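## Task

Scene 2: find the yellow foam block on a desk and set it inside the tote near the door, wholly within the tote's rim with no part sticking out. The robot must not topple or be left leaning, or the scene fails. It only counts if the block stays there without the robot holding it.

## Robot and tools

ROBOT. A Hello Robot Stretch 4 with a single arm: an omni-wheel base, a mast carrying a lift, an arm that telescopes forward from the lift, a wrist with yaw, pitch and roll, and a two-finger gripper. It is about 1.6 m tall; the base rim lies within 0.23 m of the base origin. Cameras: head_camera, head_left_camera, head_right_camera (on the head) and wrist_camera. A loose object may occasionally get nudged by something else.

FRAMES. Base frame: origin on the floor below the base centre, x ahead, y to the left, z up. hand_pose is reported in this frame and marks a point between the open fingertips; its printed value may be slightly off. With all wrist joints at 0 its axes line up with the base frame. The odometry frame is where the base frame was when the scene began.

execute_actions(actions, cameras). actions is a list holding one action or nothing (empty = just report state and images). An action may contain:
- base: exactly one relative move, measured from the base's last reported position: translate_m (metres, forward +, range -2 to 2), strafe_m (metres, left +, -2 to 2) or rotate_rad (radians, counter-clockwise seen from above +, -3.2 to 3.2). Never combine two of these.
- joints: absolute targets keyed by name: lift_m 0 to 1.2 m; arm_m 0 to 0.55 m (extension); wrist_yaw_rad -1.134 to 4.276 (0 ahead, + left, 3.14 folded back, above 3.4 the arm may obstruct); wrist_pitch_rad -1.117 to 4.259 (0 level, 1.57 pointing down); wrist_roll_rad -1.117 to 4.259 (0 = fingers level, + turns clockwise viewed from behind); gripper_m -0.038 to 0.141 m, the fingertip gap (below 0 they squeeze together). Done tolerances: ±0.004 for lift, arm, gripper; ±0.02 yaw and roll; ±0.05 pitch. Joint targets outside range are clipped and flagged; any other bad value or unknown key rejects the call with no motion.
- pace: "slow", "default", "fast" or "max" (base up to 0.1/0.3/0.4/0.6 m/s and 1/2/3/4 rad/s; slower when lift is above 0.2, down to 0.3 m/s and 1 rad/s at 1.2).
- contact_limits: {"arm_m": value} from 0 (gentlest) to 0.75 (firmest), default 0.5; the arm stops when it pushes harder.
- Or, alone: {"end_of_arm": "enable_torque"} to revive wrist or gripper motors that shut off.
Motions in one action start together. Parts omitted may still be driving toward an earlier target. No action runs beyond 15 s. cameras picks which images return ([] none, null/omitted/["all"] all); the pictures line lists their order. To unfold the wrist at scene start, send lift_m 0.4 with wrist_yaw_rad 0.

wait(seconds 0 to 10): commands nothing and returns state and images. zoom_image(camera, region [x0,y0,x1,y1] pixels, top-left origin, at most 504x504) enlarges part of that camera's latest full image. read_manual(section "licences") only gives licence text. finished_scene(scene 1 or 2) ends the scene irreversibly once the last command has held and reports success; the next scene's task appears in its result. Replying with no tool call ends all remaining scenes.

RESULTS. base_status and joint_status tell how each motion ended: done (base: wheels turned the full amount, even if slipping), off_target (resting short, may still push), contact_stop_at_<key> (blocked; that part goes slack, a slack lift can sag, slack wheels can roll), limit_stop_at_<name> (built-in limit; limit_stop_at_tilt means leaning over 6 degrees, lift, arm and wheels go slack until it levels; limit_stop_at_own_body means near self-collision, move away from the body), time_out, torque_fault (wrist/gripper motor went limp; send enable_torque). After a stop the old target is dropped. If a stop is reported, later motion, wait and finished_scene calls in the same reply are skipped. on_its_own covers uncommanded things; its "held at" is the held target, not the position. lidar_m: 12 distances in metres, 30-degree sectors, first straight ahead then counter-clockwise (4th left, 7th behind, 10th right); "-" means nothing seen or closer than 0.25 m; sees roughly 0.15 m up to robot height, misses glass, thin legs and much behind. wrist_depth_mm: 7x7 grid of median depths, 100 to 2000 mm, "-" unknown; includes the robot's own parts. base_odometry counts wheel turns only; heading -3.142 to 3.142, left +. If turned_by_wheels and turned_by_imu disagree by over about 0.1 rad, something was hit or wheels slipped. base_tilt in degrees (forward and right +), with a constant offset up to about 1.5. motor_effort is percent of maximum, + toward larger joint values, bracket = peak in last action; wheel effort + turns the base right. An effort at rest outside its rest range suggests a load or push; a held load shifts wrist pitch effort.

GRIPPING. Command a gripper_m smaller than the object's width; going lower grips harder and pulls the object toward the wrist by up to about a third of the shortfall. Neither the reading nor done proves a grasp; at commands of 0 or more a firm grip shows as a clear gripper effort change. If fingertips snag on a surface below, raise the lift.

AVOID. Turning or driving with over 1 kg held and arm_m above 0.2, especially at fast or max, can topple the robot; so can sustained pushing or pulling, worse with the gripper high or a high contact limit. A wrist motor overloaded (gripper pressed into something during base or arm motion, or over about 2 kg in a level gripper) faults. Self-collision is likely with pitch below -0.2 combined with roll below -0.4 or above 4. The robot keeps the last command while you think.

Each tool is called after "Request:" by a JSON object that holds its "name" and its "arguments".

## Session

Request:
{"name": "execute_actions", "arguments": {"actions": []}}

Scene clock: 0.00 s.
base_odometry: x=+0.000 y=+0.000 heading=+0.000 (m, m, rad; odometry frame)
turned_by_wheels: +0.000 (rad since the last result)
turned_by_imu: +0.000 (rad since the last result)
base_tilt: forward=+0.5 right=+0.2 (deg)
lidar_m: 1.69 0.92 0.89 0.93 1.41 1.84 1.11 0.82 0.80 0.87 0.88 0.96
base_status: not commanded
joint_positions: lift_m=+0.164 arm_m=+0.002 wrist_yaw_rad=+3.196 wrist_pitch_rad=-0.015 wrist_roll_rad=-0.015 gripper_m=+0.057
joint_status: not commanded
motor_effort: lift_m=+21 arm_m=-1 wrist_yaw_rad=-3 wrist_pitch_rad=-9 wrist_roll_rad=+0 gripper_m=-2 wheel_0=+0 wheel_1=+0 wheel_2=+1 (%)
hand_pose: x=-0.1199 y=+0.0717 z=+0.3466 quat_wxyz=(-0.027, +0.008, -0.007, +1.000) (m; base frame)
wrist_depth_mm: - - 131 1576 - 1921 1756 / - 109 131 1537 - 1921 1708 / - 116 135 1618 - 1921 1708 / 135 134 289 1576 - 1983 1708 / 227 991 1205 1618 1921 1863 1708 / 228 917 212 1078 200 1182 1229 / 226 741 820 - 820 809 891
pictures: head_camera, head_left_camera, head_right_camera, wrist_camera
Images, in order (width x height): head_camera 420x560, head_left_camera 420x672, head_right_camera 420x672, wrist_camera 616x392.

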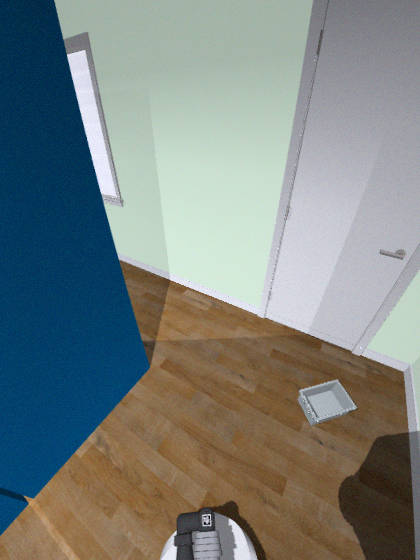

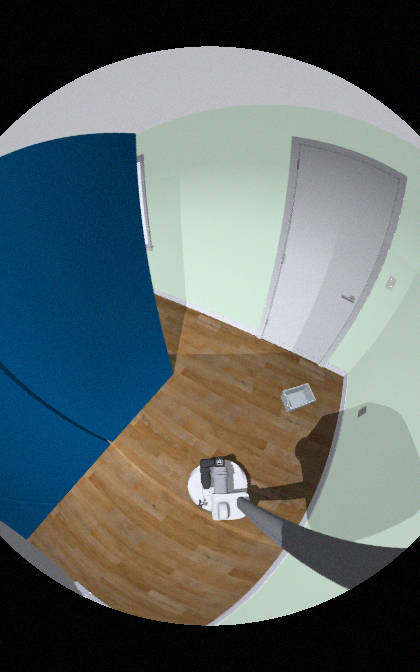

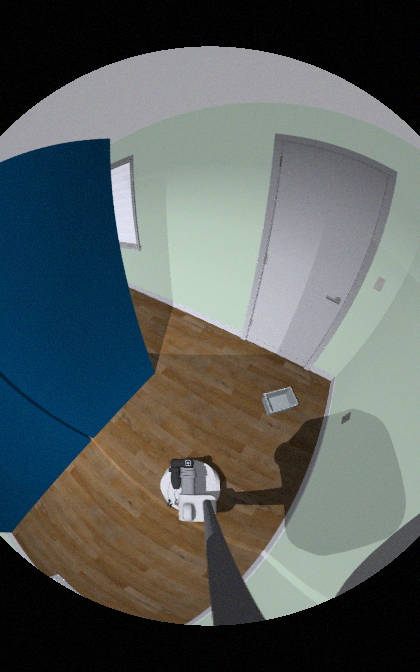

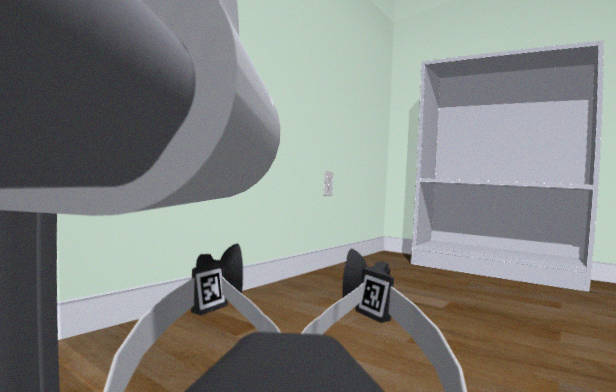

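Request:
{"name": "execute_actions", "arguments": {"actions": [{"base":{"translate_m":1.3},"pace":"max"}], "cameras": []}}

Request:
{"name": "execute_actions", "arguments": {"actions": [{"base":{"rotate_rad":1.03},"pace":"fast"}], "cameras": ["head_camera","head_left_camera"]}}

Scene clock: 5.67 s.
base_odometry: x=+1.300 y=+0.000 heading=+0.000 (m, m, rad; odometry frame)
turned_by_wheels: +0.000 (rad since the last result)
turned_by_imu: +0.000 (rad since the last result)
base_tilt: forward=+0.4 right=+0.2 (deg)
lidar_m: 0.55 0.82 2.47 0.55 0.46 0.97 2.09 1.60 0.98 0.68 0.53 0.51
base_status: done
joint_positions: lift_m=+0.164 arm_m=+0.002 wrist_yaw_rad=+3.196 wrist_pitch_rad=-0.015 wrist_roll_rad=-0.015 gripper_m=+0.057
joint_status: not commanded
motor_effort: lift_m=+22(21) arm_m=-1(0) wrist_yaw_rad=+0(2) wrist_pitch_rad=-9(8) wrist_roll_rad=+0(0) gripper_m=-1(4) wheel_0=-2(6) wheel_1=-2(6) wheel_2=+3(15) (%)
hand_pose: x=-0.1199 y=+0.0717 z=+0.3466 quat_wxyz=(-0.027, +0.008, -0.007, +1.000) (m; base frame)
wrist_depth_mm: - - 131 - - - - / - 109 132 - - - - / - 116 136 - - - - / 135 134 293 - - - - / 228 1708 1921 - - - 1808 / 228 1025 212 1078 200 1229 1118 / 227 741 809 - 820 831 854
pictures: none
No camera images: the call's "cameras" was empty. Leave "cameras" out to get every camera's image.

Scene clock: 7.13 s.
base_odometry: x=+1.300 y=+0.000 heading=+1.030 (m, m, rad; odometry frame)
turned_by_wheels: +1.030 (rad since the last result)
turned_by_imu: +1.040 (rad since the last result)
base_tilt: forward=+0.4 right=+0.2 (deg)
lidar_m: 2.49 0.57 0.46 0.93 2.08 1.57 1.11 0.71 0.54 0.51 0.56 0.79
base_status: done
joint_positions: lift_m=+0.164 arm_m=+0.002 wrist_yaw_rad=+3.196 wrist_pitch_rad=-0.015 wrist_roll_rad=-0.015 gripper_m=+0.057
joint_status: not commanded
motor_effort: lift_m=+21(21) arm_m=+0(0) wrist_yaw_rad=-2(2) wrist_pitch_rad=-8(8) wrist_roll_rad=+0(0) gripper_m=+0(3) wheel_0=+1(5) wheel_1=+0(6) wheel_2=+0(6) (%)
hand_pose: x=-0.1199 y=+0.0717 z=+0.3466 quat_wxyz=(-0.027, +0.008, -0.007, +1.000) (m; base frame)
wrist_depth_mm: - - 131 1576 1537 1537 1499 / - 109 131 1618 1576 1537 1537 / - 116 136 1618 1618 1537 1537 / 135 134 291 1661 1576 1576 1537 / 227 1098 1576 1576 1618 1576 1537 / 228 976 212 991 200 1229 1255 / 227 741 820 - 809 820 878
pictures: head_camera, head_left_camera
Images, in order (width x height): head_camera 420x560, head_left_camera 420x672.

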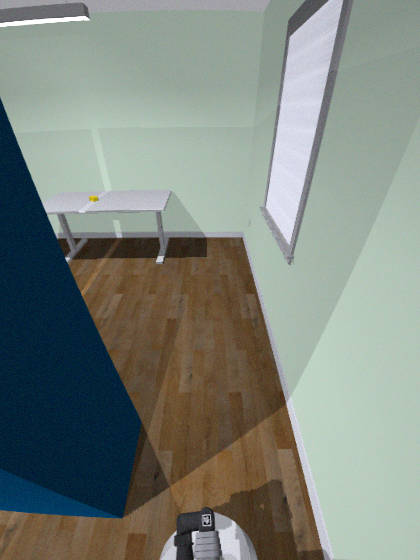

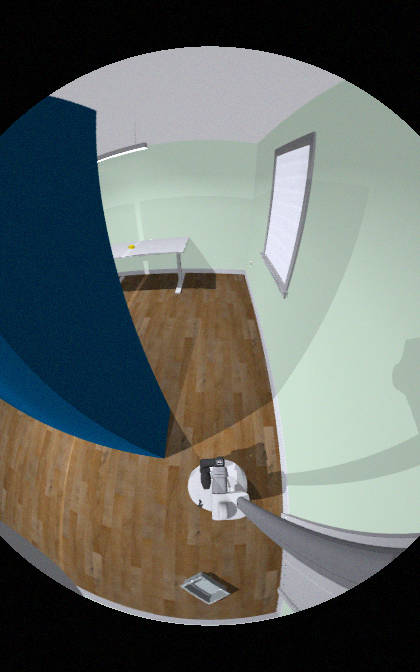

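Request:
{"name": "execute_actions", "arguments": {"actions": [{"base":{"translate_m":1.2},"pace":"max"}], "cameras": []}}

Request:
{"name": "execute_actions", "arguments": {"actions": [{"base":{"rotate_rad":0.75},"pace":"fast"}], "cameras": ["head_camera","head_left_camera"]}}

Scene clock: 11.90 s.
base_odometry: x=+1.918 y=+1.029 heading=+1.030 (m, m, rad; odometry frame)
turned_by_wheels: +0.000 (rad since the last result)
turned_by_imu: +0.000 (rad since the last result)
base_tilt: forward=+0.3 right=+0.3 (deg)
lidar_m: 1.41 1.30 1.85 1.83 0.74 0.66 1.93 0.79 0.60 0.55 0.58 0.84
base_status: done
joint_positions: lift_m=+0.164 arm_m=+0.002 wrist_yaw_rad=+3.196 wrist_pitch_rad=-0.015 wrist_roll_rad=-0.015 gripper_m=+0.057
joint_status: not commanded
motor_effort: lift_m=+21(21) arm_m=-1(1) wrist_yaw_rad=-2(2) wrist_pitch_rad=-7(8) wrist_roll_rad=+0(1) gripper_m=-2(4) wheel_0=+0(9) wheel_1=+0(10) wheel_2=+3(16) (%)
hand_pose: x=-0.1199 y=+0.0717 z=+0.3466 quat_wxyz=(-0.027, +0.008, -0.007, +1.000) (m; base frame)
wrist_depth_mm: - - 131 - - 699 1042 / - 108 132 - - 699 1042 / - 116 136 - - 691 683 / 135 134 290 - - 741 1060 / 228 1229 1708 - - 723 1025 / 227 1025 212 1060 199 707 1008 / 228 732 809 - 809 634 691
pictures: none
No camera images: the call's "cameras" was empty. Leave "cameras" out to get every camera's image.

Scene clock: 13.20 s.
base_odometry: x=+1.918 y=+1.029 heading=+1.780 (m, m, rad; odometry frame)
turned_by_wheels: +0.750 (rad since the last result)
turned_by_imu: +0.758 (rad since the last result)
base_tilt: forward=+0.4 right=+0.2 (deg)
lidar_m: 1.42 2.38 1.07 0.66 0.76 1.17 0.69 0.59 0.55 0.65 1.12 1.31
base_status: done
joint_positions: lift_m=+0.164 arm_m=+0.002 wrist_yaw_rad=+3.196 wrist_pitch_rad=-0.015 wrist_roll_rad=-0.015 gripper_m=+0.057
joint_status: not commanded
motor_effort: lift_m=+22(21) arm_m=+0(0) wrist_yaw_rad=-1(2) wrist_pitch_rad=-8(7) wrist_roll_rad=+0(0) gripper_m=-4(3) wheel_0=+1(10) wheel_1=+1(7) wheel_2=+2(12) (%)
hand_pose: x=-0.1199 y=+0.0717 z=+0.3466 quat_wxyz=(-0.027, +0.008, -0.007, +1.000) (m; base frame)
wrist_depth_mm: - - 131 946 1229 1618 - / - 109 131 960 1205 1708 - / - 116 136 960 1229 1661 - / 135 134 287 976 1255 1708 - / 227 691 778 1008 1281 1756 - / 228 661 212 946 200 1229 1255 / 226 647 768 - 820 820 891
pictures: head_camera, head_left_camera
Images, in order (width x height): head_camera 420x560, head_left_camera 420x672.

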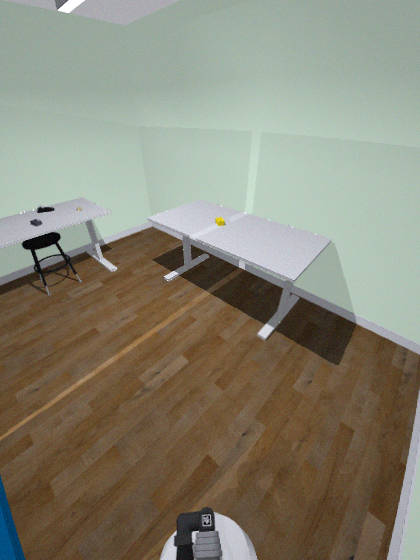

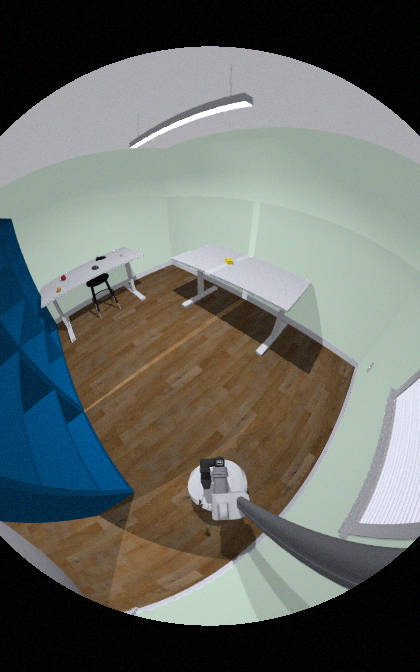

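Request:
{"name": "execute_actions", "arguments": {"actions": [{"base":{"translate_m":1.2},"joints":{"lift_m":1.0,"wrist_yaw_rad":0,"gripper_m":0.14},"pace":"max"}], "cameras": []}}

Request:
{"name": "execute_actions", "arguments": {"actions": [{"joints":{"wrist_pitch_rad":1.3,"arm_m":0.3},"pace":"fast"}], "cameras": ["head_right_camera","wrist_camera"]}}

Scene clock: 18.67 s.
base_odometry: x=+1.668 y=+2.203 heading=+1.781 (m, m, rad; odometry frame)
turned_by_wheels: +0.000 (rad since the last result)
turned_by_imu: +0.000 (rad since the last result)
base_tilt: forward=+0.4 right=+0.1 (deg)
lidar_m: 0.43 0.77 1.52 1.59 1.37 1.37 1.68 1.41 1.41 0.44 0.38 0.38
base_status: done
joint_positions: lift_m=+1.000 arm_m=+0.002 wrist_yaw_rad=+0.000 wrist_pitch_rad=-0.015 wrist_roll_rad=-0.015 gripper_m=+0.140
joint_status: all done
motor_effort: lift_m=+24(28) arm_m=+0(0) wrist_yaw_rad=-1(9) wrist_pitch_rad=-8(8) wrist_roll_rad=-1(1) gripper_m=+1(1) wheel_0=-1(8) wheel_1=+0(5) wheel_2=+2(18) (%)
hand_pose: x=+0.4614 y=-0.0874 z=+1.1822 quat_wxyz=(+1.000, -0.007, -0.007, +0.000) (m; base frame)
wrist_depth_mm: 1708 - 1661 1336 1098 904 788 / 1808 - 1708 1336 1138 904 788 / 1808 - 1708 1336 1098 917 798 / 1756 - 1708 1336 1078 904 788 / 1756 1983 1661 1308 1078 917 778 / 1808 - 1618 1255 1025 866 798 / 1863 - 1025 - 1025 878 798
pictures: none
No camera images: the call's "cameras" was empty. Leave "cameras" out to get every camera's image.

Scene clock: 20.37 s.
base_odometry: x=+1.668 y=+2.203 heading=+1.781 (m, m, rad; odometry frame)
turned_by_wheels: +0.000 (rad since the last result)
turned_by_imu: +0.000 (rad since the last result)
base_tilt: forward=+0.3 right=+0.1 (deg)
lidar_m: 0.45 0.81 1.51 1.59 1.38 1.38 1.65 1.41 1.41 0.46 0.39 0.38
base_status: not commanded
joint_positions: lift_m=+1.000 arm_m=+0.299 wrist_yaw_rad=+0.000 wrist_pitch_rad=+1.300 wrist_roll_rad=-0.015 gripper_m=+0.140
joint_status: all done
motor_effort: lift_m=+24(24) arm_m=+8(8) wrist_yaw_rad=-3(2) wrist_pitch_rad=-1(5) wrist_roll_rad=+0(1) gripper_m=-1(0) wheel_0=+0(1) wheel_1=+0(0) wheel_2=+2(2) (%)
hand_pose: x=+0.5468 y=-0.0874 z=+0.9000 quat_wxyz=(+0.796, -0.006, +0.605, +0.004) (m; base frame)
wrist_depth_mm: 445 449 455 459 421 473 477 / 1160 433 439 442 442 455 462 / 1160 424 424 433 433 436 442 / 1098 1118 413 418 421 424 427 / 1078 1078 402 402 407 413 413 / 1042 1060 1060 392 389 394 397 / 1008 1008 1042 - 384 384 387
pictures: head_right_camera, wrist_camera
Images, in order (width x height): head_right_camera 420x672, wrist_camera 616x392.

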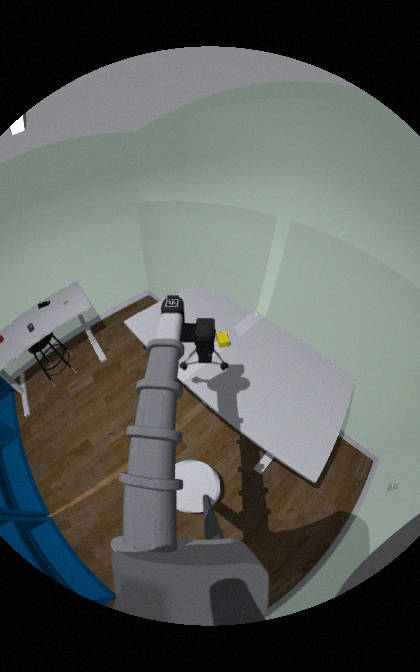

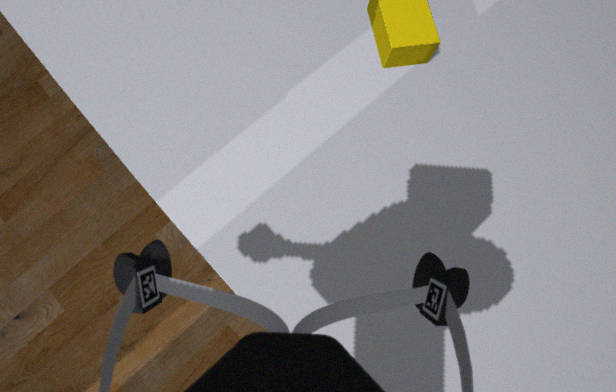

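Request:
{"name": "execute_actions", "arguments": {"actions": [{"base":{"rotate_rad":-0.14},"joints":{"wrist_roll_rad":-0.45,"arm_m":0.5,"lift_m":0.95},"pace":"fast"}], "cameras": []}}

Request:
{"name": "execute_actions", "arguments": {"actions": [{"base":{"translate_m":0.1},"pace":"fast"}], "cameras": ["head_right_camera","wrist_camera"]}}

Scene clock: 25.10 s.
base_odometry: x=+1.668 y=+2.203 heading=+1.641 (m, m, rad; odometry frame)
turned_by_wheels: -0.140 (rad since the last result)
turned_by_imu: -0.140 (rad since the last result)
base_tilt: forward=+0.4 right=+0.2 (deg)
lidar_m: 0.43 0.65 1.52 1.65 1.38 1.37 1.84 1.44 1.42 0.51 0.39 0.37
base_status: done
joint_positions: lift_m=+0.950 arm_m=+0.499 wrist_yaw_rad=+0.000 wrist_pitch_rad=+1.301 wrist_roll_rad=-0.450 gripper_m=+0.140
joint_status: all done
motor_effort: lift_m=+17(19) arm_m=+7(8) wrist_yaw_rad=-3(2) wrist_pitch_rad=-2(5) wrist_roll_rad=-1(3) gripper_m=+3(0) wheel_0=+1(8) wheel_1=+2(4) wheel_2=+2(5) (%)
hand_pose: x=+0.7467 y=-0.0874 z=+0.8505 quat_wxyz=(+0.776, -0.177, +0.590, +0.135) (m; base frame)
wrist_depth_mm: 357 373 387 399 413 433 452 / 349 359 370 384 402 418 433 / 338 349 366 366 389 407 418 / 330 342 351 359 375 394 404 / 320 329 343 355 366 379 392 / 312 319 330 342 349 368 379 / 303 317 322 - 345 359 368
pictures: none
No camera images: the call's "cameras" was empty. Leave "cameras" out to get every camera's image.

Scene clock: 26.50 s.
base_odometry: x=+1.661 y=+2.303 heading=+1.641 (m, m, rad; odometry frame)
turned_by_wheels: +0.000 (rad since the last result)
turned_by_imu: +0.000 (rad since the last result)
base_tilt: forward=+0.4 right=+0.2 (deg)
lidar_m: 0.32 0.52 1.45 1.58 1.46 1.45 1.93 1.51 1.48 0.39 0.33 0.30
base_status: done
joint_positions: lift_m=+0.950 arm_m=+0.499 wrist_yaw_rad=+0.000 wrist_pitch_rad=+1.301 wrist_roll_rad=-0.450 gripper_m=+0.140
joint_status: not commanded
motor_effort: lift_m=+17(17) arm_m=+7(7) wrist_yaw_rad=-2(3) wrist_pitch_rad=-3(4) wrist_roll_rad=-1(1) gripper_m=+0(1) wheel_0=-1(8) wheel_1=+0(4) wheel_2=+3(13) (%)
hand_pose: x=+0.7467 y=-0.0874 z=+0.8505 quat_wxyz=(+0.776, -0.177, +0.590, +0.135) (m; base frame)
wrist_depth_mm: 359 370 382 399 413 433 469 / 347 359 373 387 402 418 433 / 342 351 364 373 389 402 421 / 330 343 351 362 375 394 407 / 322 327 342 309 366 379 392 / 314 315 327 303 349 366 379 / 306 317 324 - 349 362 368
pictures: head_right_camera, wrist_camera
Images, in order (width x height): head_right_camera 420x672, wrist_camera 616x392.

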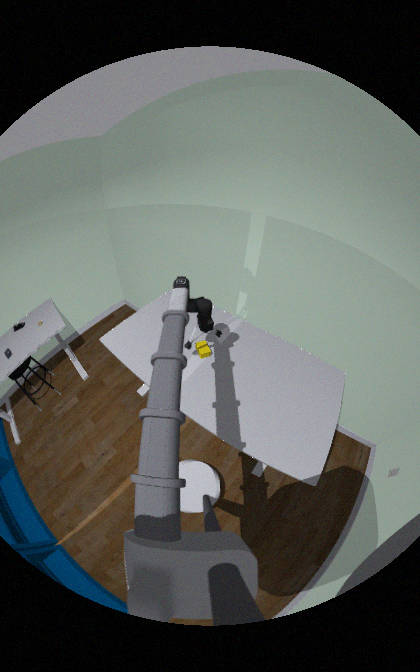

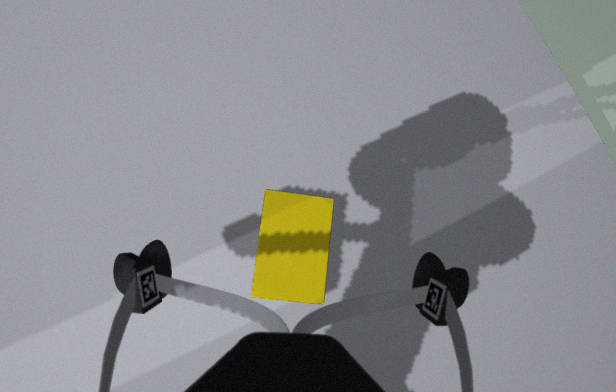

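Request:
{"name": "execute_actions", "arguments": {"actions": [{"joints":{"wrist_roll_rad":-0.38,"arm_m":0.528,"lift_m":0.862,"gripper_m":0.09}}], "cameras": ["wrist_camera"]}}

Scene clock: 29.53 s.
base_odometry: x=+1.661 y=+2.303 heading=+1.641 (m, m, rad; odometry frame)
turned_by_wheels: +0.000 (rad since the last result)
turned_by_imu: +0.000 (rad since the last result)
base_tilt: forward=+0.4 right=+0.2 (deg)
lidar_m: 0.34 0.50 1.44 1.58 1.47 1.45 1.93 1.51 1.49 0.39 0.31 0.29
base_status: not commanded
joint_positions: lift_m=+0.862 arm_m=+0.527 wrist_yaw_rad=+0.000 wrist_pitch_rad=+1.301 wrist_roll_rad=-0.380 gripper_m=+0.090
joint_status: all done
motor_effort: lift_m=+17(18) arm_m=+7(8) wrist_yaw_rad=-2(3) wrist_pitch_rad=-4(4) wrist_roll_rad=+1(4) gripper_m=-3(2) wheel_0=+0(0) wheel_1=+0(0) wheel_2=+3(3) (%)
hand_pose: x=+0.7747 y=-0.0874 z=+0.7626 quat_wxyz=(+0.782, -0.150, +0.594, +0.114) (m; base frame)
wrist_depth_mm: 274 283 291 301 315 325 338 / 267 273 283 293 301 314 325 / 258 266 273 285 293 306 312 / 252 257 266 274 285 293 301 / 244 251 220 222 276 286 290 / 238 243 213 216 196 276 285 / 231 237 243 - 260 267 277
pictures: wrist_camera
Images, in order (width x height): wrist_camera 616x392.

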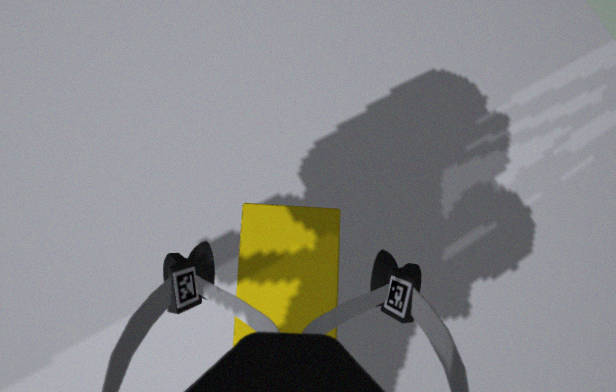

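Request:
{"name": "execute_actions", "arguments": {"actions": [{"joints":{"lift_m":0.853,"gripper_m":0.01}}], "cameras": ["wrist_camera"]}}

Request:
{"name": "execute_actions", "arguments": {"actions": [{"joints":{"lift_m":0.89}}], "cameras": ["wrist_camera"]}}

Scene clock: 32.07 s.
base_odometry: x=+1.661 y=+2.303 heading=+1.641 (m, m, rad; odometry frame)
turned_by_wheels: +0.000 (rad since the last result)
turned_by_imu: +0.000 (rad since the last result)
base_tilt: forward=+0.3 right=+0.3 (deg)
lidar_m: 0.33 0.48 1.46 1.59 1.47 1.45 1.92 1.53 1.48 0.40 0.32 0.30
base_status: not commanded
joint_positions: lift_m=+0.853 arm_m=+0.527 wrist_yaw_rad=+0.000 wrist_pitch_rad=+1.301 wrist_roll_rad=-0.380 gripper_m=+0.010
joint_status: all done
motor_effort: lift_m=+17(16) arm_m=+7(7) wrist_yaw_rad=-4(2) wrist_pitch_rad=-3(3) wrist_roll_rad=+1(1) gripper_m=-23(22) wheel_0=-1(1) wheel_1=+0(0) wheel_2=+3(3) (%)
hand_pose: x=+0.7747 y=-0.0874 z=+0.7536 quat_wxyz=(+0.782, -0.150, +0.594, +0.114) (m; base frame)
wrist_depth_mm: 266 273 282 291 303 314 325 / 257 266 274 282 293 303 314 / 250 256 265 274 282 296 303 / 243 250 258 265 274 282 291 / 236 244 246 200 266 273 282 / 229 233 190 192 184 267 274 / 224 230 236 - 252 256 264
pictures: wrist_camera
Images, in order (width x height): wrist_camera 616x392.

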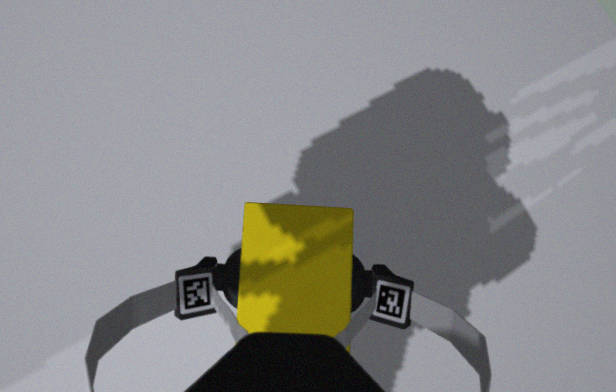

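Scene clock: 33.07 s.
base_odometry: x=+1.661 y=+2.303 heading=+1.641 (m, m, rad; odometry frame)
turned_by_wheels: +0.000 (rad since the last result)
turned_by_imu: +0.000 (rad since the last result)
base_tilt: forward=+0.3 right=+0.2 (deg)
lidar_m: 0.33 0.50 1.45 1.60 1.48 1.44 1.93 1.51 1.48 0.41 0.30 0.30
base_status: not commanded
joint_positions: lift_m=+0.890 arm_m=+0.527 wrist_yaw_rad=+0.000 wrist_pitch_rad=+1.301 wrist_roll_rad=-0.380 gripper_m=+0.010
joint_status: all done
motor_effort: lift_m=+26(26) arm_m=+7(7) wrist_yaw_rad=+0(1) wrist_pitch_rad=-4(2) wrist_roll_rad=+1(1) gripper_m=-23(22) wheel_0=-1(1) wheel_1=+0(0) wheel_2=+3(3) (%)
hand_pose: x=+0.7747 y=-0.0874 z=+0.7898 quat_wxyz=(+0.782, -0.150, +0.594, +0.114) (m; base frame)
wrist_depth_mm: 300 310 320 332 342 357 370 / 293 303 310 322 332 347 359 / 286 294 303 310 320 334 343 / 278 286 291 303 310 325 332 / 270 277 281 199 304 312 322 / 263 266 190 193 184 303 310 / 255 262 268 - 286 293 303
pictures: wrist_camera
Images, in order (width x height): wrist_camera 616x392.

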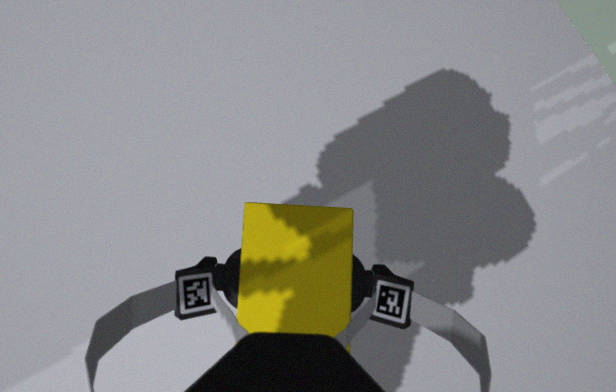

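Request:
{"name": "execute_actions", "arguments": {"actions": [{"base":{"translate_m":-1.56},"joints":{"arm_m":0.03,"wrist_roll_rad":0},"pace":"fast"}], "cameras": []}}

Request:
{"name": "execute_actions", "arguments": {"actions": [{"base":{"rotate_rad":2.49},"joints":{"lift_m":0.42}}], "cameras": ["head_camera","wrist_camera"]}}

Scene clock: 40.27 s.
base_odometry: x=+1.771 y=+0.746 heading=+1.641 (m, m, rad; odometry frame)
turned_by_wheels: +0.000 (rad since the last result)
turned_by_imu: +0.002 (rad since the last result)
base_tilt: forward=+0.4 right=+0.3 (deg)
lidar_m: 1.70 2.44 0.60 0.45 0.66 1.40 0.69 0.56 0.55 0.60 0.86 1.61
base_status: done
joint_positions: lift_m=+0.890 arm_m=+0.031 wrist_yaw_rad=+0.000 wrist_pitch_rad=+1.301 wrist_roll_rad=+0.000 gripper_m=+0.010
joint_status: all done
motor_effort: lift_m=+24(25) arm_m=-7(7) wrist_yaw_rad=-2(2) wrist_pitch_rad=-6(2) wrist_roll_rad=+0(4) gripper_m=-22(23) wheel_0=+0(6) wheel_1=+0(9) wheel_2=-1(10) (%)
hand_pose: x=+0.2790 y=-0.0874 z=+0.7899 quat_wxyz=(+0.796, +0.000, +0.606, +0.000) (m; base frame)
wrist_depth_mm: 1118 1118 1138 1160 1138 1160 1160 / 1060 1118 1118 1098 1118 1160 1160 / 1042 1042 1042 1078 1078 1078 1098 / 1008 1025 1008 1025 1042 1042 1060 / 976 991 1008 198 1008 1042 1008 / 931 946 189 193 184 976 976 / 866 917 732 - 960 946 891
pictures: none
No camera images: the call's "cameras" was empty. Leave "cameras" out to get every camera's image.

Scene clock: 43.10 s.
base_odometry: x=+1.771 y=+0.746 heading=-2.152 (m, m, rad; odometry frame)
turned_by_wheels: +2.490 (rad since the last result)
turned_by_imu: +2.514 (rad since the last result)
base_tilt: forward=+0.3 right=+0.2 (deg)
lidar_m: 1.70 0.79 0.57 0.53 0.56 0.75 1.81 1.62 2.23 0.89 0.46 0.58
base_status: done
joint_positions: lift_m=+0.420 arm_m=+0.031 wrist_yaw_rad=+0.000 wrist_pitch_rad=+1.301 wrist_roll_rad=+0.000 gripper_m=+0.010
joint_status: all done
motor_effort: lift_m=+17(22) arm_m=-7(7) wrist_yaw_rad=-1(2) wrist_pitch_rad=-4(3) wrist_roll_rad=+1(0) gripper_m=-22(20) wheel_0=-2(9) wheel_1=-3(7) wheel_2=-2(10) (%)
hand_pose: x=+0.2791 y=-0.0874 z=+0.3205 quat_wxyz=(+0.796, +0.000, +0.605, +0.000) (m; base frame)
wrist_depth_mm: 609 615 615 634 627 621 442 / 585 597 603 591 609 597 445 / 564 564 574 574 591 585 442 / 549 549 549 559 569 564 442 / 530 521 530 199 549 544 436 / 508 508 189 193 185 530 466 / 492 320 330 - 512 512 517
pictures: head_camera, wrist_camera
Images, in order (width x height): head_camera 420x560, wrist_camera 616x392.

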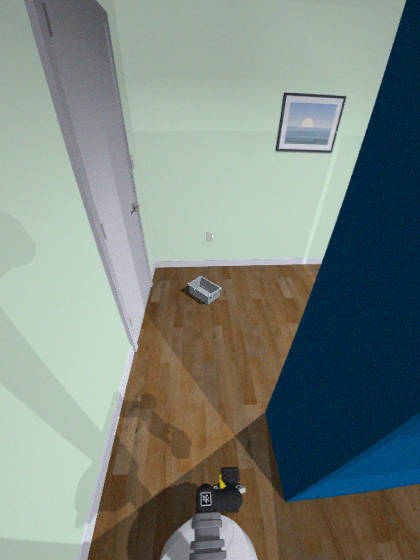

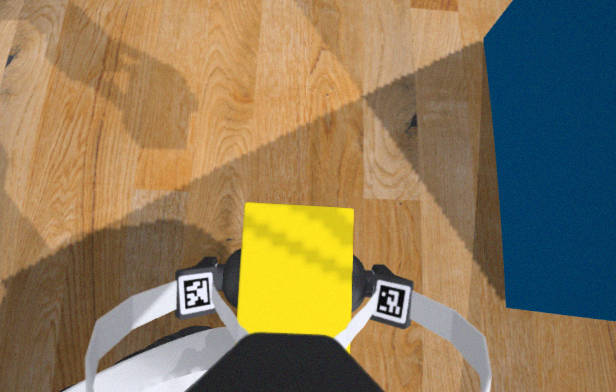

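Request:
{"name": "execute_actions", "arguments": {"actions": [{"base":{"translate_m":1.3},"joints":{"arm_m":0.25,"wrist_yaw_rad":0.85,"lift_m":0.36},"pace":"max"}], "cameras": ["head_camera","wrist_camera"]}}

Scene clock: 49.30 s.
base_odometry: x=+1.057 y=-0.340 heading=-2.152 (m, m, rad; odometry frame)
turned_by_wheels: +0.000 (rad since the last result)
turned_by_imu: +0.000 (rad since the last result)
base_tilt: forward=+0.5 right=+0.1 (deg)
lidar_m: 0.49 0.74 0.55 0.51 0.56 0.79 2.30 0.74 0.87 2.43 1.58 0.49
base_status: done
joint_positions: lift_m=+0.360 arm_m=+0.249 wrist_yaw_rad=+0.850 wrist_pitch_rad=+1.301 wrist_roll_rad=+0.000 gripper_m=+0.010
joint_status: all done
motor_effort: lift_m=+18(20) arm_m=+7(9) wrist_yaw_rad=-3(4) wrist_pitch_rad=-3(6) wrist_roll_rad=+0(0) gripper_m=-20(23) wheel_0=-2(2) wheel_1=-1(7) wheel_2=+3(16) (%)
hand_pose: x=+0.5362 y=+0.0001 z=+0.2604 quat_wxyz=(+0.725, -0.250, +0.552, +0.328) (m; base frame)
wrist_depth_mm: 535 544 544 554 549 564 564 / 517 525 525 535 535 544 544 / 500 508 508 430 433 521 525 / 484 492 496 488 492 504 512 / 466 473 473 198 480 484 488 / 452 452 189 193 185 462 477 / 445 442 449 - 449 345 462
pictures: head_camera, wrist_camera
Images, in order (width x height): head_camera 420x560, wrist_camera 616x392.

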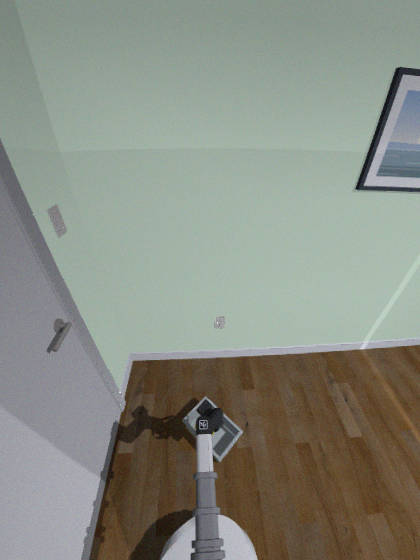

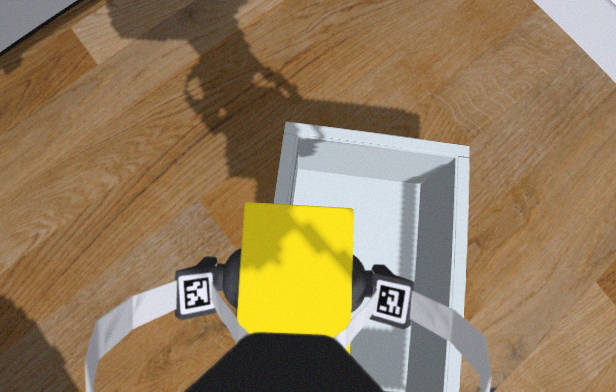

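Request:
{"name": "execute_actions", "arguments": {"actions": [{"joints":{"arm_m":0.322,"wrist_yaw_rad":0.77,"lift_m":0.27}}], "cameras": ["wrist_camera"]}}

Scene clock: 51.87 s.
base_odometry: x=+1.057 y=-0.340 heading=-2.152 (m, m, rad; odometry frame)
turned_by_wheels: +0.000 (rad since the last result)
turned_by_imu: +0.000 (rad since the last result)
base_tilt: forward=+0.4 right=+0.2 (deg)
lidar_m: 0.49 0.76 0.54 0.51 0.57 0.77 2.33 0.72 0.88 2.41 1.57 0.50
base_status: not commanded
joint_positions: lift_m=+0.270 arm_m=+0.321 wrist_yaw_rad=+0.770 wrist_pitch_rad=+1.301 wrist_roll_rad=+0.000 gripper_m=+0.010
joint_status: all done
motor_effort: lift_m=+17(16) arm_m=+7(7) wrist_yaw_rad=-2(2) wrist_pitch_rad=-3(4) wrist_roll_rad=+0(0) gripper_m=-23(18) wheel_0=-2(2) wheel_1=-1(1) wheel_2=+3(3) (%)
hand_pose: x=+0.6077 y=-0.0092 z=+0.1705 quat_wxyz=(+0.738, -0.227, +0.561, +0.299) (m; base frame)
wrist_depth_mm: 442 442 442 449 452 459 462 / 427 427 433 430 439 442 449 / 410 413 298 319 307 430 433 / 394 399 330 355 343 410 413 / 379 387 268 198 325 399 399 / 373 370 190 194 184 384 387 / 364 362 264 - 338 368 375
pictures: wrist_camera
Images, in order (width x height): wrist_camera 616x392.

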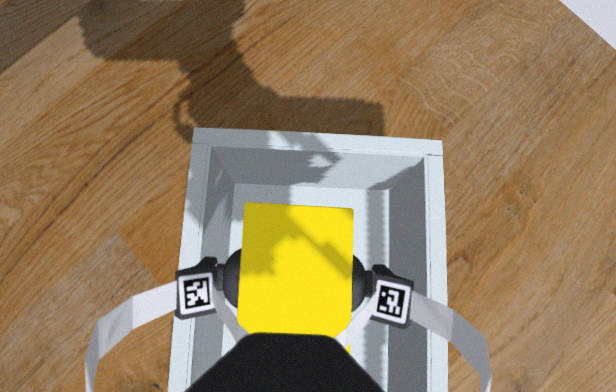

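Request:
{"name": "execute_actions", "arguments": {"actions": [{"joints":{"arm_m":0.341,"lift_m":0.19}}], "cameras": ["wrist_camera"]}}

Scene clock: 54.23 s.
base_odometry: x=+1.057 y=-0.340 heading=-2.152 (m, m, rad; odometry frame)
turned_by_wheels: +0.000 (rad since the last result)
turned_by_imu: +0.000 (rad since the last result)
base_tilt: forward=+0.4 right=+0.2 (deg)
lidar_m: 0.61 0.73 0.54 0.51 0.57 0.79 2.30 0.72 0.88 2.40 1.56 0.50
base_status: not commanded
joint_positions: lift_m=+0.190 arm_m=+0.340 wrist_yaw_rad=+0.770 wrist_pitch_rad=+1.301 wrist_roll_rad=+0.000 gripper_m=+0.010
joint_status: all done
motor_effort: lift_m=+17(17) arm_m=+7(8) wrist_yaw_rad=-2(4) wrist_pitch_rad=-3(3) wrist_roll_rad=+0(0) gripper_m=-20(21) wheel_0=-2(2) wheel_1=-2(1) wheel_2=+3(3) (%)
hand_pose: x=+0.6267 y=-0.0092 z=+0.0905 quat_wxyz=(+0.738, -0.227, +0.561, +0.299) (m; base frame)
wrist_depth_mm: 353 351 357 357 362 366 370 / 340 342 342 345 349 353 357 / 327 233 234 229 223 338 345 / 317 217 312 304 296 325 332 / 304 220 268 198 282 314 320 / 297 186 190 193 184 306 309 / 287 186 287 - 291 198 301
pictures: wrist_camera
Images, in order (width x height): wrist_camera 616x392.

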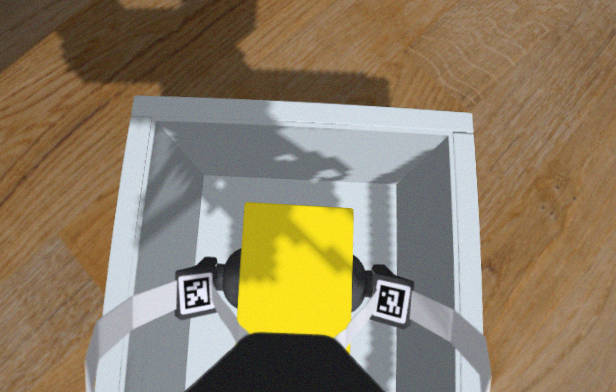

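Request:
{"name": "execute_actions", "arguments": {"actions": [{"joints":{"lift_m":0.138},"pace":"slow"}], "cameras": []}}

Request:
{"name": "execute_actions", "arguments": {"actions": [{"joints":{"gripper_m":0.068}}], "cameras": ["wrist_camera"]}}

Request:
{"name": "execute_actions", "arguments": {"actions": [{"joints":{"lift_m":0.3},"pace":"fast"}], "cameras": ["wrist_camera"]}}

Scene clock: 57.03 s.
base_odometry: x=+1.057 y=-0.340 heading=-2.152 (m, m, rad; odometry frame)
turned_by_wheels: +0.000 (rad since the last result)
turned_by_imu: +0.000 (rad since the last result)
base_tilt: forward=+0.5 right=+0.1 (deg)
lidar_m: 0.62 0.74 0.55 0.51 0.56 0.78 2.32 0.73 0.88 2.39 1.53 0.48
base_status: not commanded
joint_positions: lift_m=+0.138 arm_m=+0.340 wrist_yaw_rad=+0.770 wrist_pitch_rad=+1.301 wrist_roll_rad=+0.000 gripper_m=+0.010
joint_status: all done
motor_effort: lift_m=+17(15) arm_m=+7(7) wrist_yaw_rad=-1(3) wrist_pitch_rad=-6(3) wrist_roll_rad=+0(0) gripper_m=-22(22) wheel_0=-2(2) wheel_1=-2(1) wheel_2=+3(3) (%)
hand_pose: x=+0.6267 y=-0.0092 z=+0.0386 quat_wxyz=(+0.738, -0.227, +0.561, +0.299) (m; base frame)
wrist_depth_mm: 291 294 297 300 303 306 309 / 283 159 165 162 163 164 298 / 270 179 236 229 223 169 287 / 262 182 266 268 268 167 277 / 142 184 254 198 260 164 267 / 137 159 190 193 184 151 257 / 132 187 243 - 244 139 250
pictures: none
No camera images: the call's "cameras" was empty. Leave "cameras" out to get every camera's image.

Scene clock: 58.40 s.
base_odometry: x=+1.057 y=-0.340 heading=-2.152 (m, m, rad; odometry frame)
turned_by_wheels: +0.000 (rad since the last result)
turned_by_imu: +0.000 (rad since the last result)
base_tilt: forward=+0.3 right=+0.2 (deg)
lidar_m: 0.60 0.75 0.56 0.51 0.57 0.78 2.31 0.71 0.88 2.41 1.55 0.50
base_status: not commanded
joint_positions: lift_m=+0.138 arm_m=+0.340 wrist_yaw_rad=+0.770 wrist_pitch_rad=+1.301 wrist_roll_rad=+0.000 gripper_m=+0.068
joint_status: all done
motor_effort: lift_m=+16(17) arm_m=+7(7) wrist_yaw_rad=-4(2) wrist_pitch_rad=-4(4) wrist_roll_rad=+0(0) gripper_m=-2(22) wheel_0=-2(2) wheel_1=-1(1) wheel_2=+3(3) (%)
hand_pose: x=+0.6267 y=-0.0092 z=+0.0386 quat_wxyz=(+0.738, -0.227, +0.561, +0.299) (m; base frame)
wrist_depth_mm: 293 296 300 298 303 306 310 / 282 159 165 163 163 163 298 / 271 179 236 229 223 168 289 / 260 182 266 267 267 167 277 / 143 185 218 216 259 164 266 / 138 161 204 209 198 161 258 / 133 160 242 - 245 142 249
pictures: wrist_camera
Images, in order (width x height): wrist_camera 616x392.

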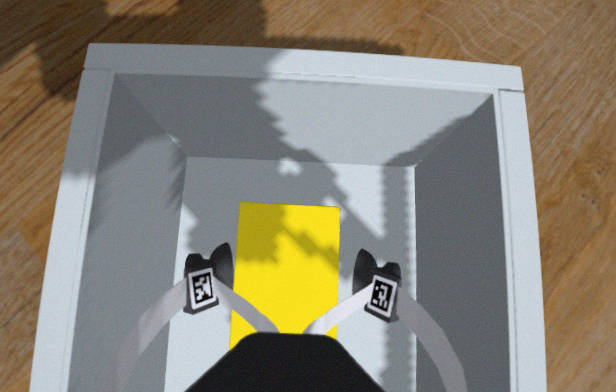

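Scene clock: 59.83 s.
base_odometry: x=+1.057 y=-0.340 heading=-2.152 (m, m, rad; odometry frame)
turned_by_wheels: +0.000 (rad since the last result)
turned_by_imu: +0.000 (rad since the last result)
base_tilt: forward=+0.3 right=+0.2 (deg)
lidar_m: 0.47 0.75 0.54 0.50 0.56 0.78 2.30 0.74 0.87 2.39 1.59 0.49
base_status: not commanded
joint_positions: lift_m=+0.300 arm_m=+0.340 wrist_yaw_rad=+0.770 wrist_pitch_rad=+1.301 wrist_roll_rad=+0.000 gripper_m=+0.068
joint_status: all done
motor_effort: lift_m=+24(25) arm_m=+7(7) wrist_yaw_rad=-1(3) wrist_pitch_rad=-3(3) wrist_roll_rad=+0(0) gripper_m=-2(3) wheel_0=-2(2) wheel_1=-1(2) wheel_2=+3(3) (%)
hand_pose: x=+0.6267 y=-0.0092 z=+0.1998 quat_wxyz=(+0.738, -0.227, +0.561, +0.299) (m; base frame)
wrist_depth_mm: 473 473 477 480 488 492 496 / 455 462 466 466 469 473 480 / 436 442 442 449 452 455 455 / 421 427 349 389 373 445 449 / 413 413 343 375 364 430 430 / 399 399 212 362 198 415 415 / 384 387 314 - 336 402 407
pictures: wrist_camera
Images, in order (width x height): wrist_camera 616x392.

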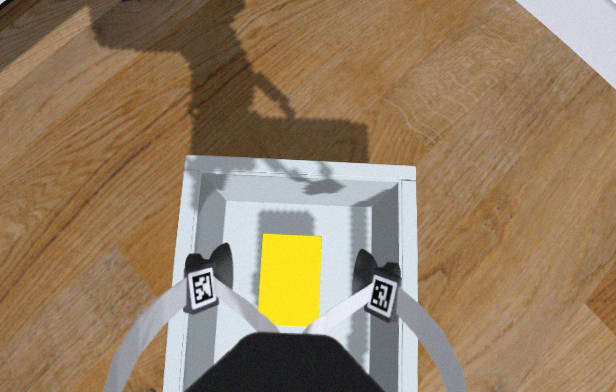

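Request:
{"name": "finished_scene", "arguments": {"scene": 2}}

The scene is finished: the task was done.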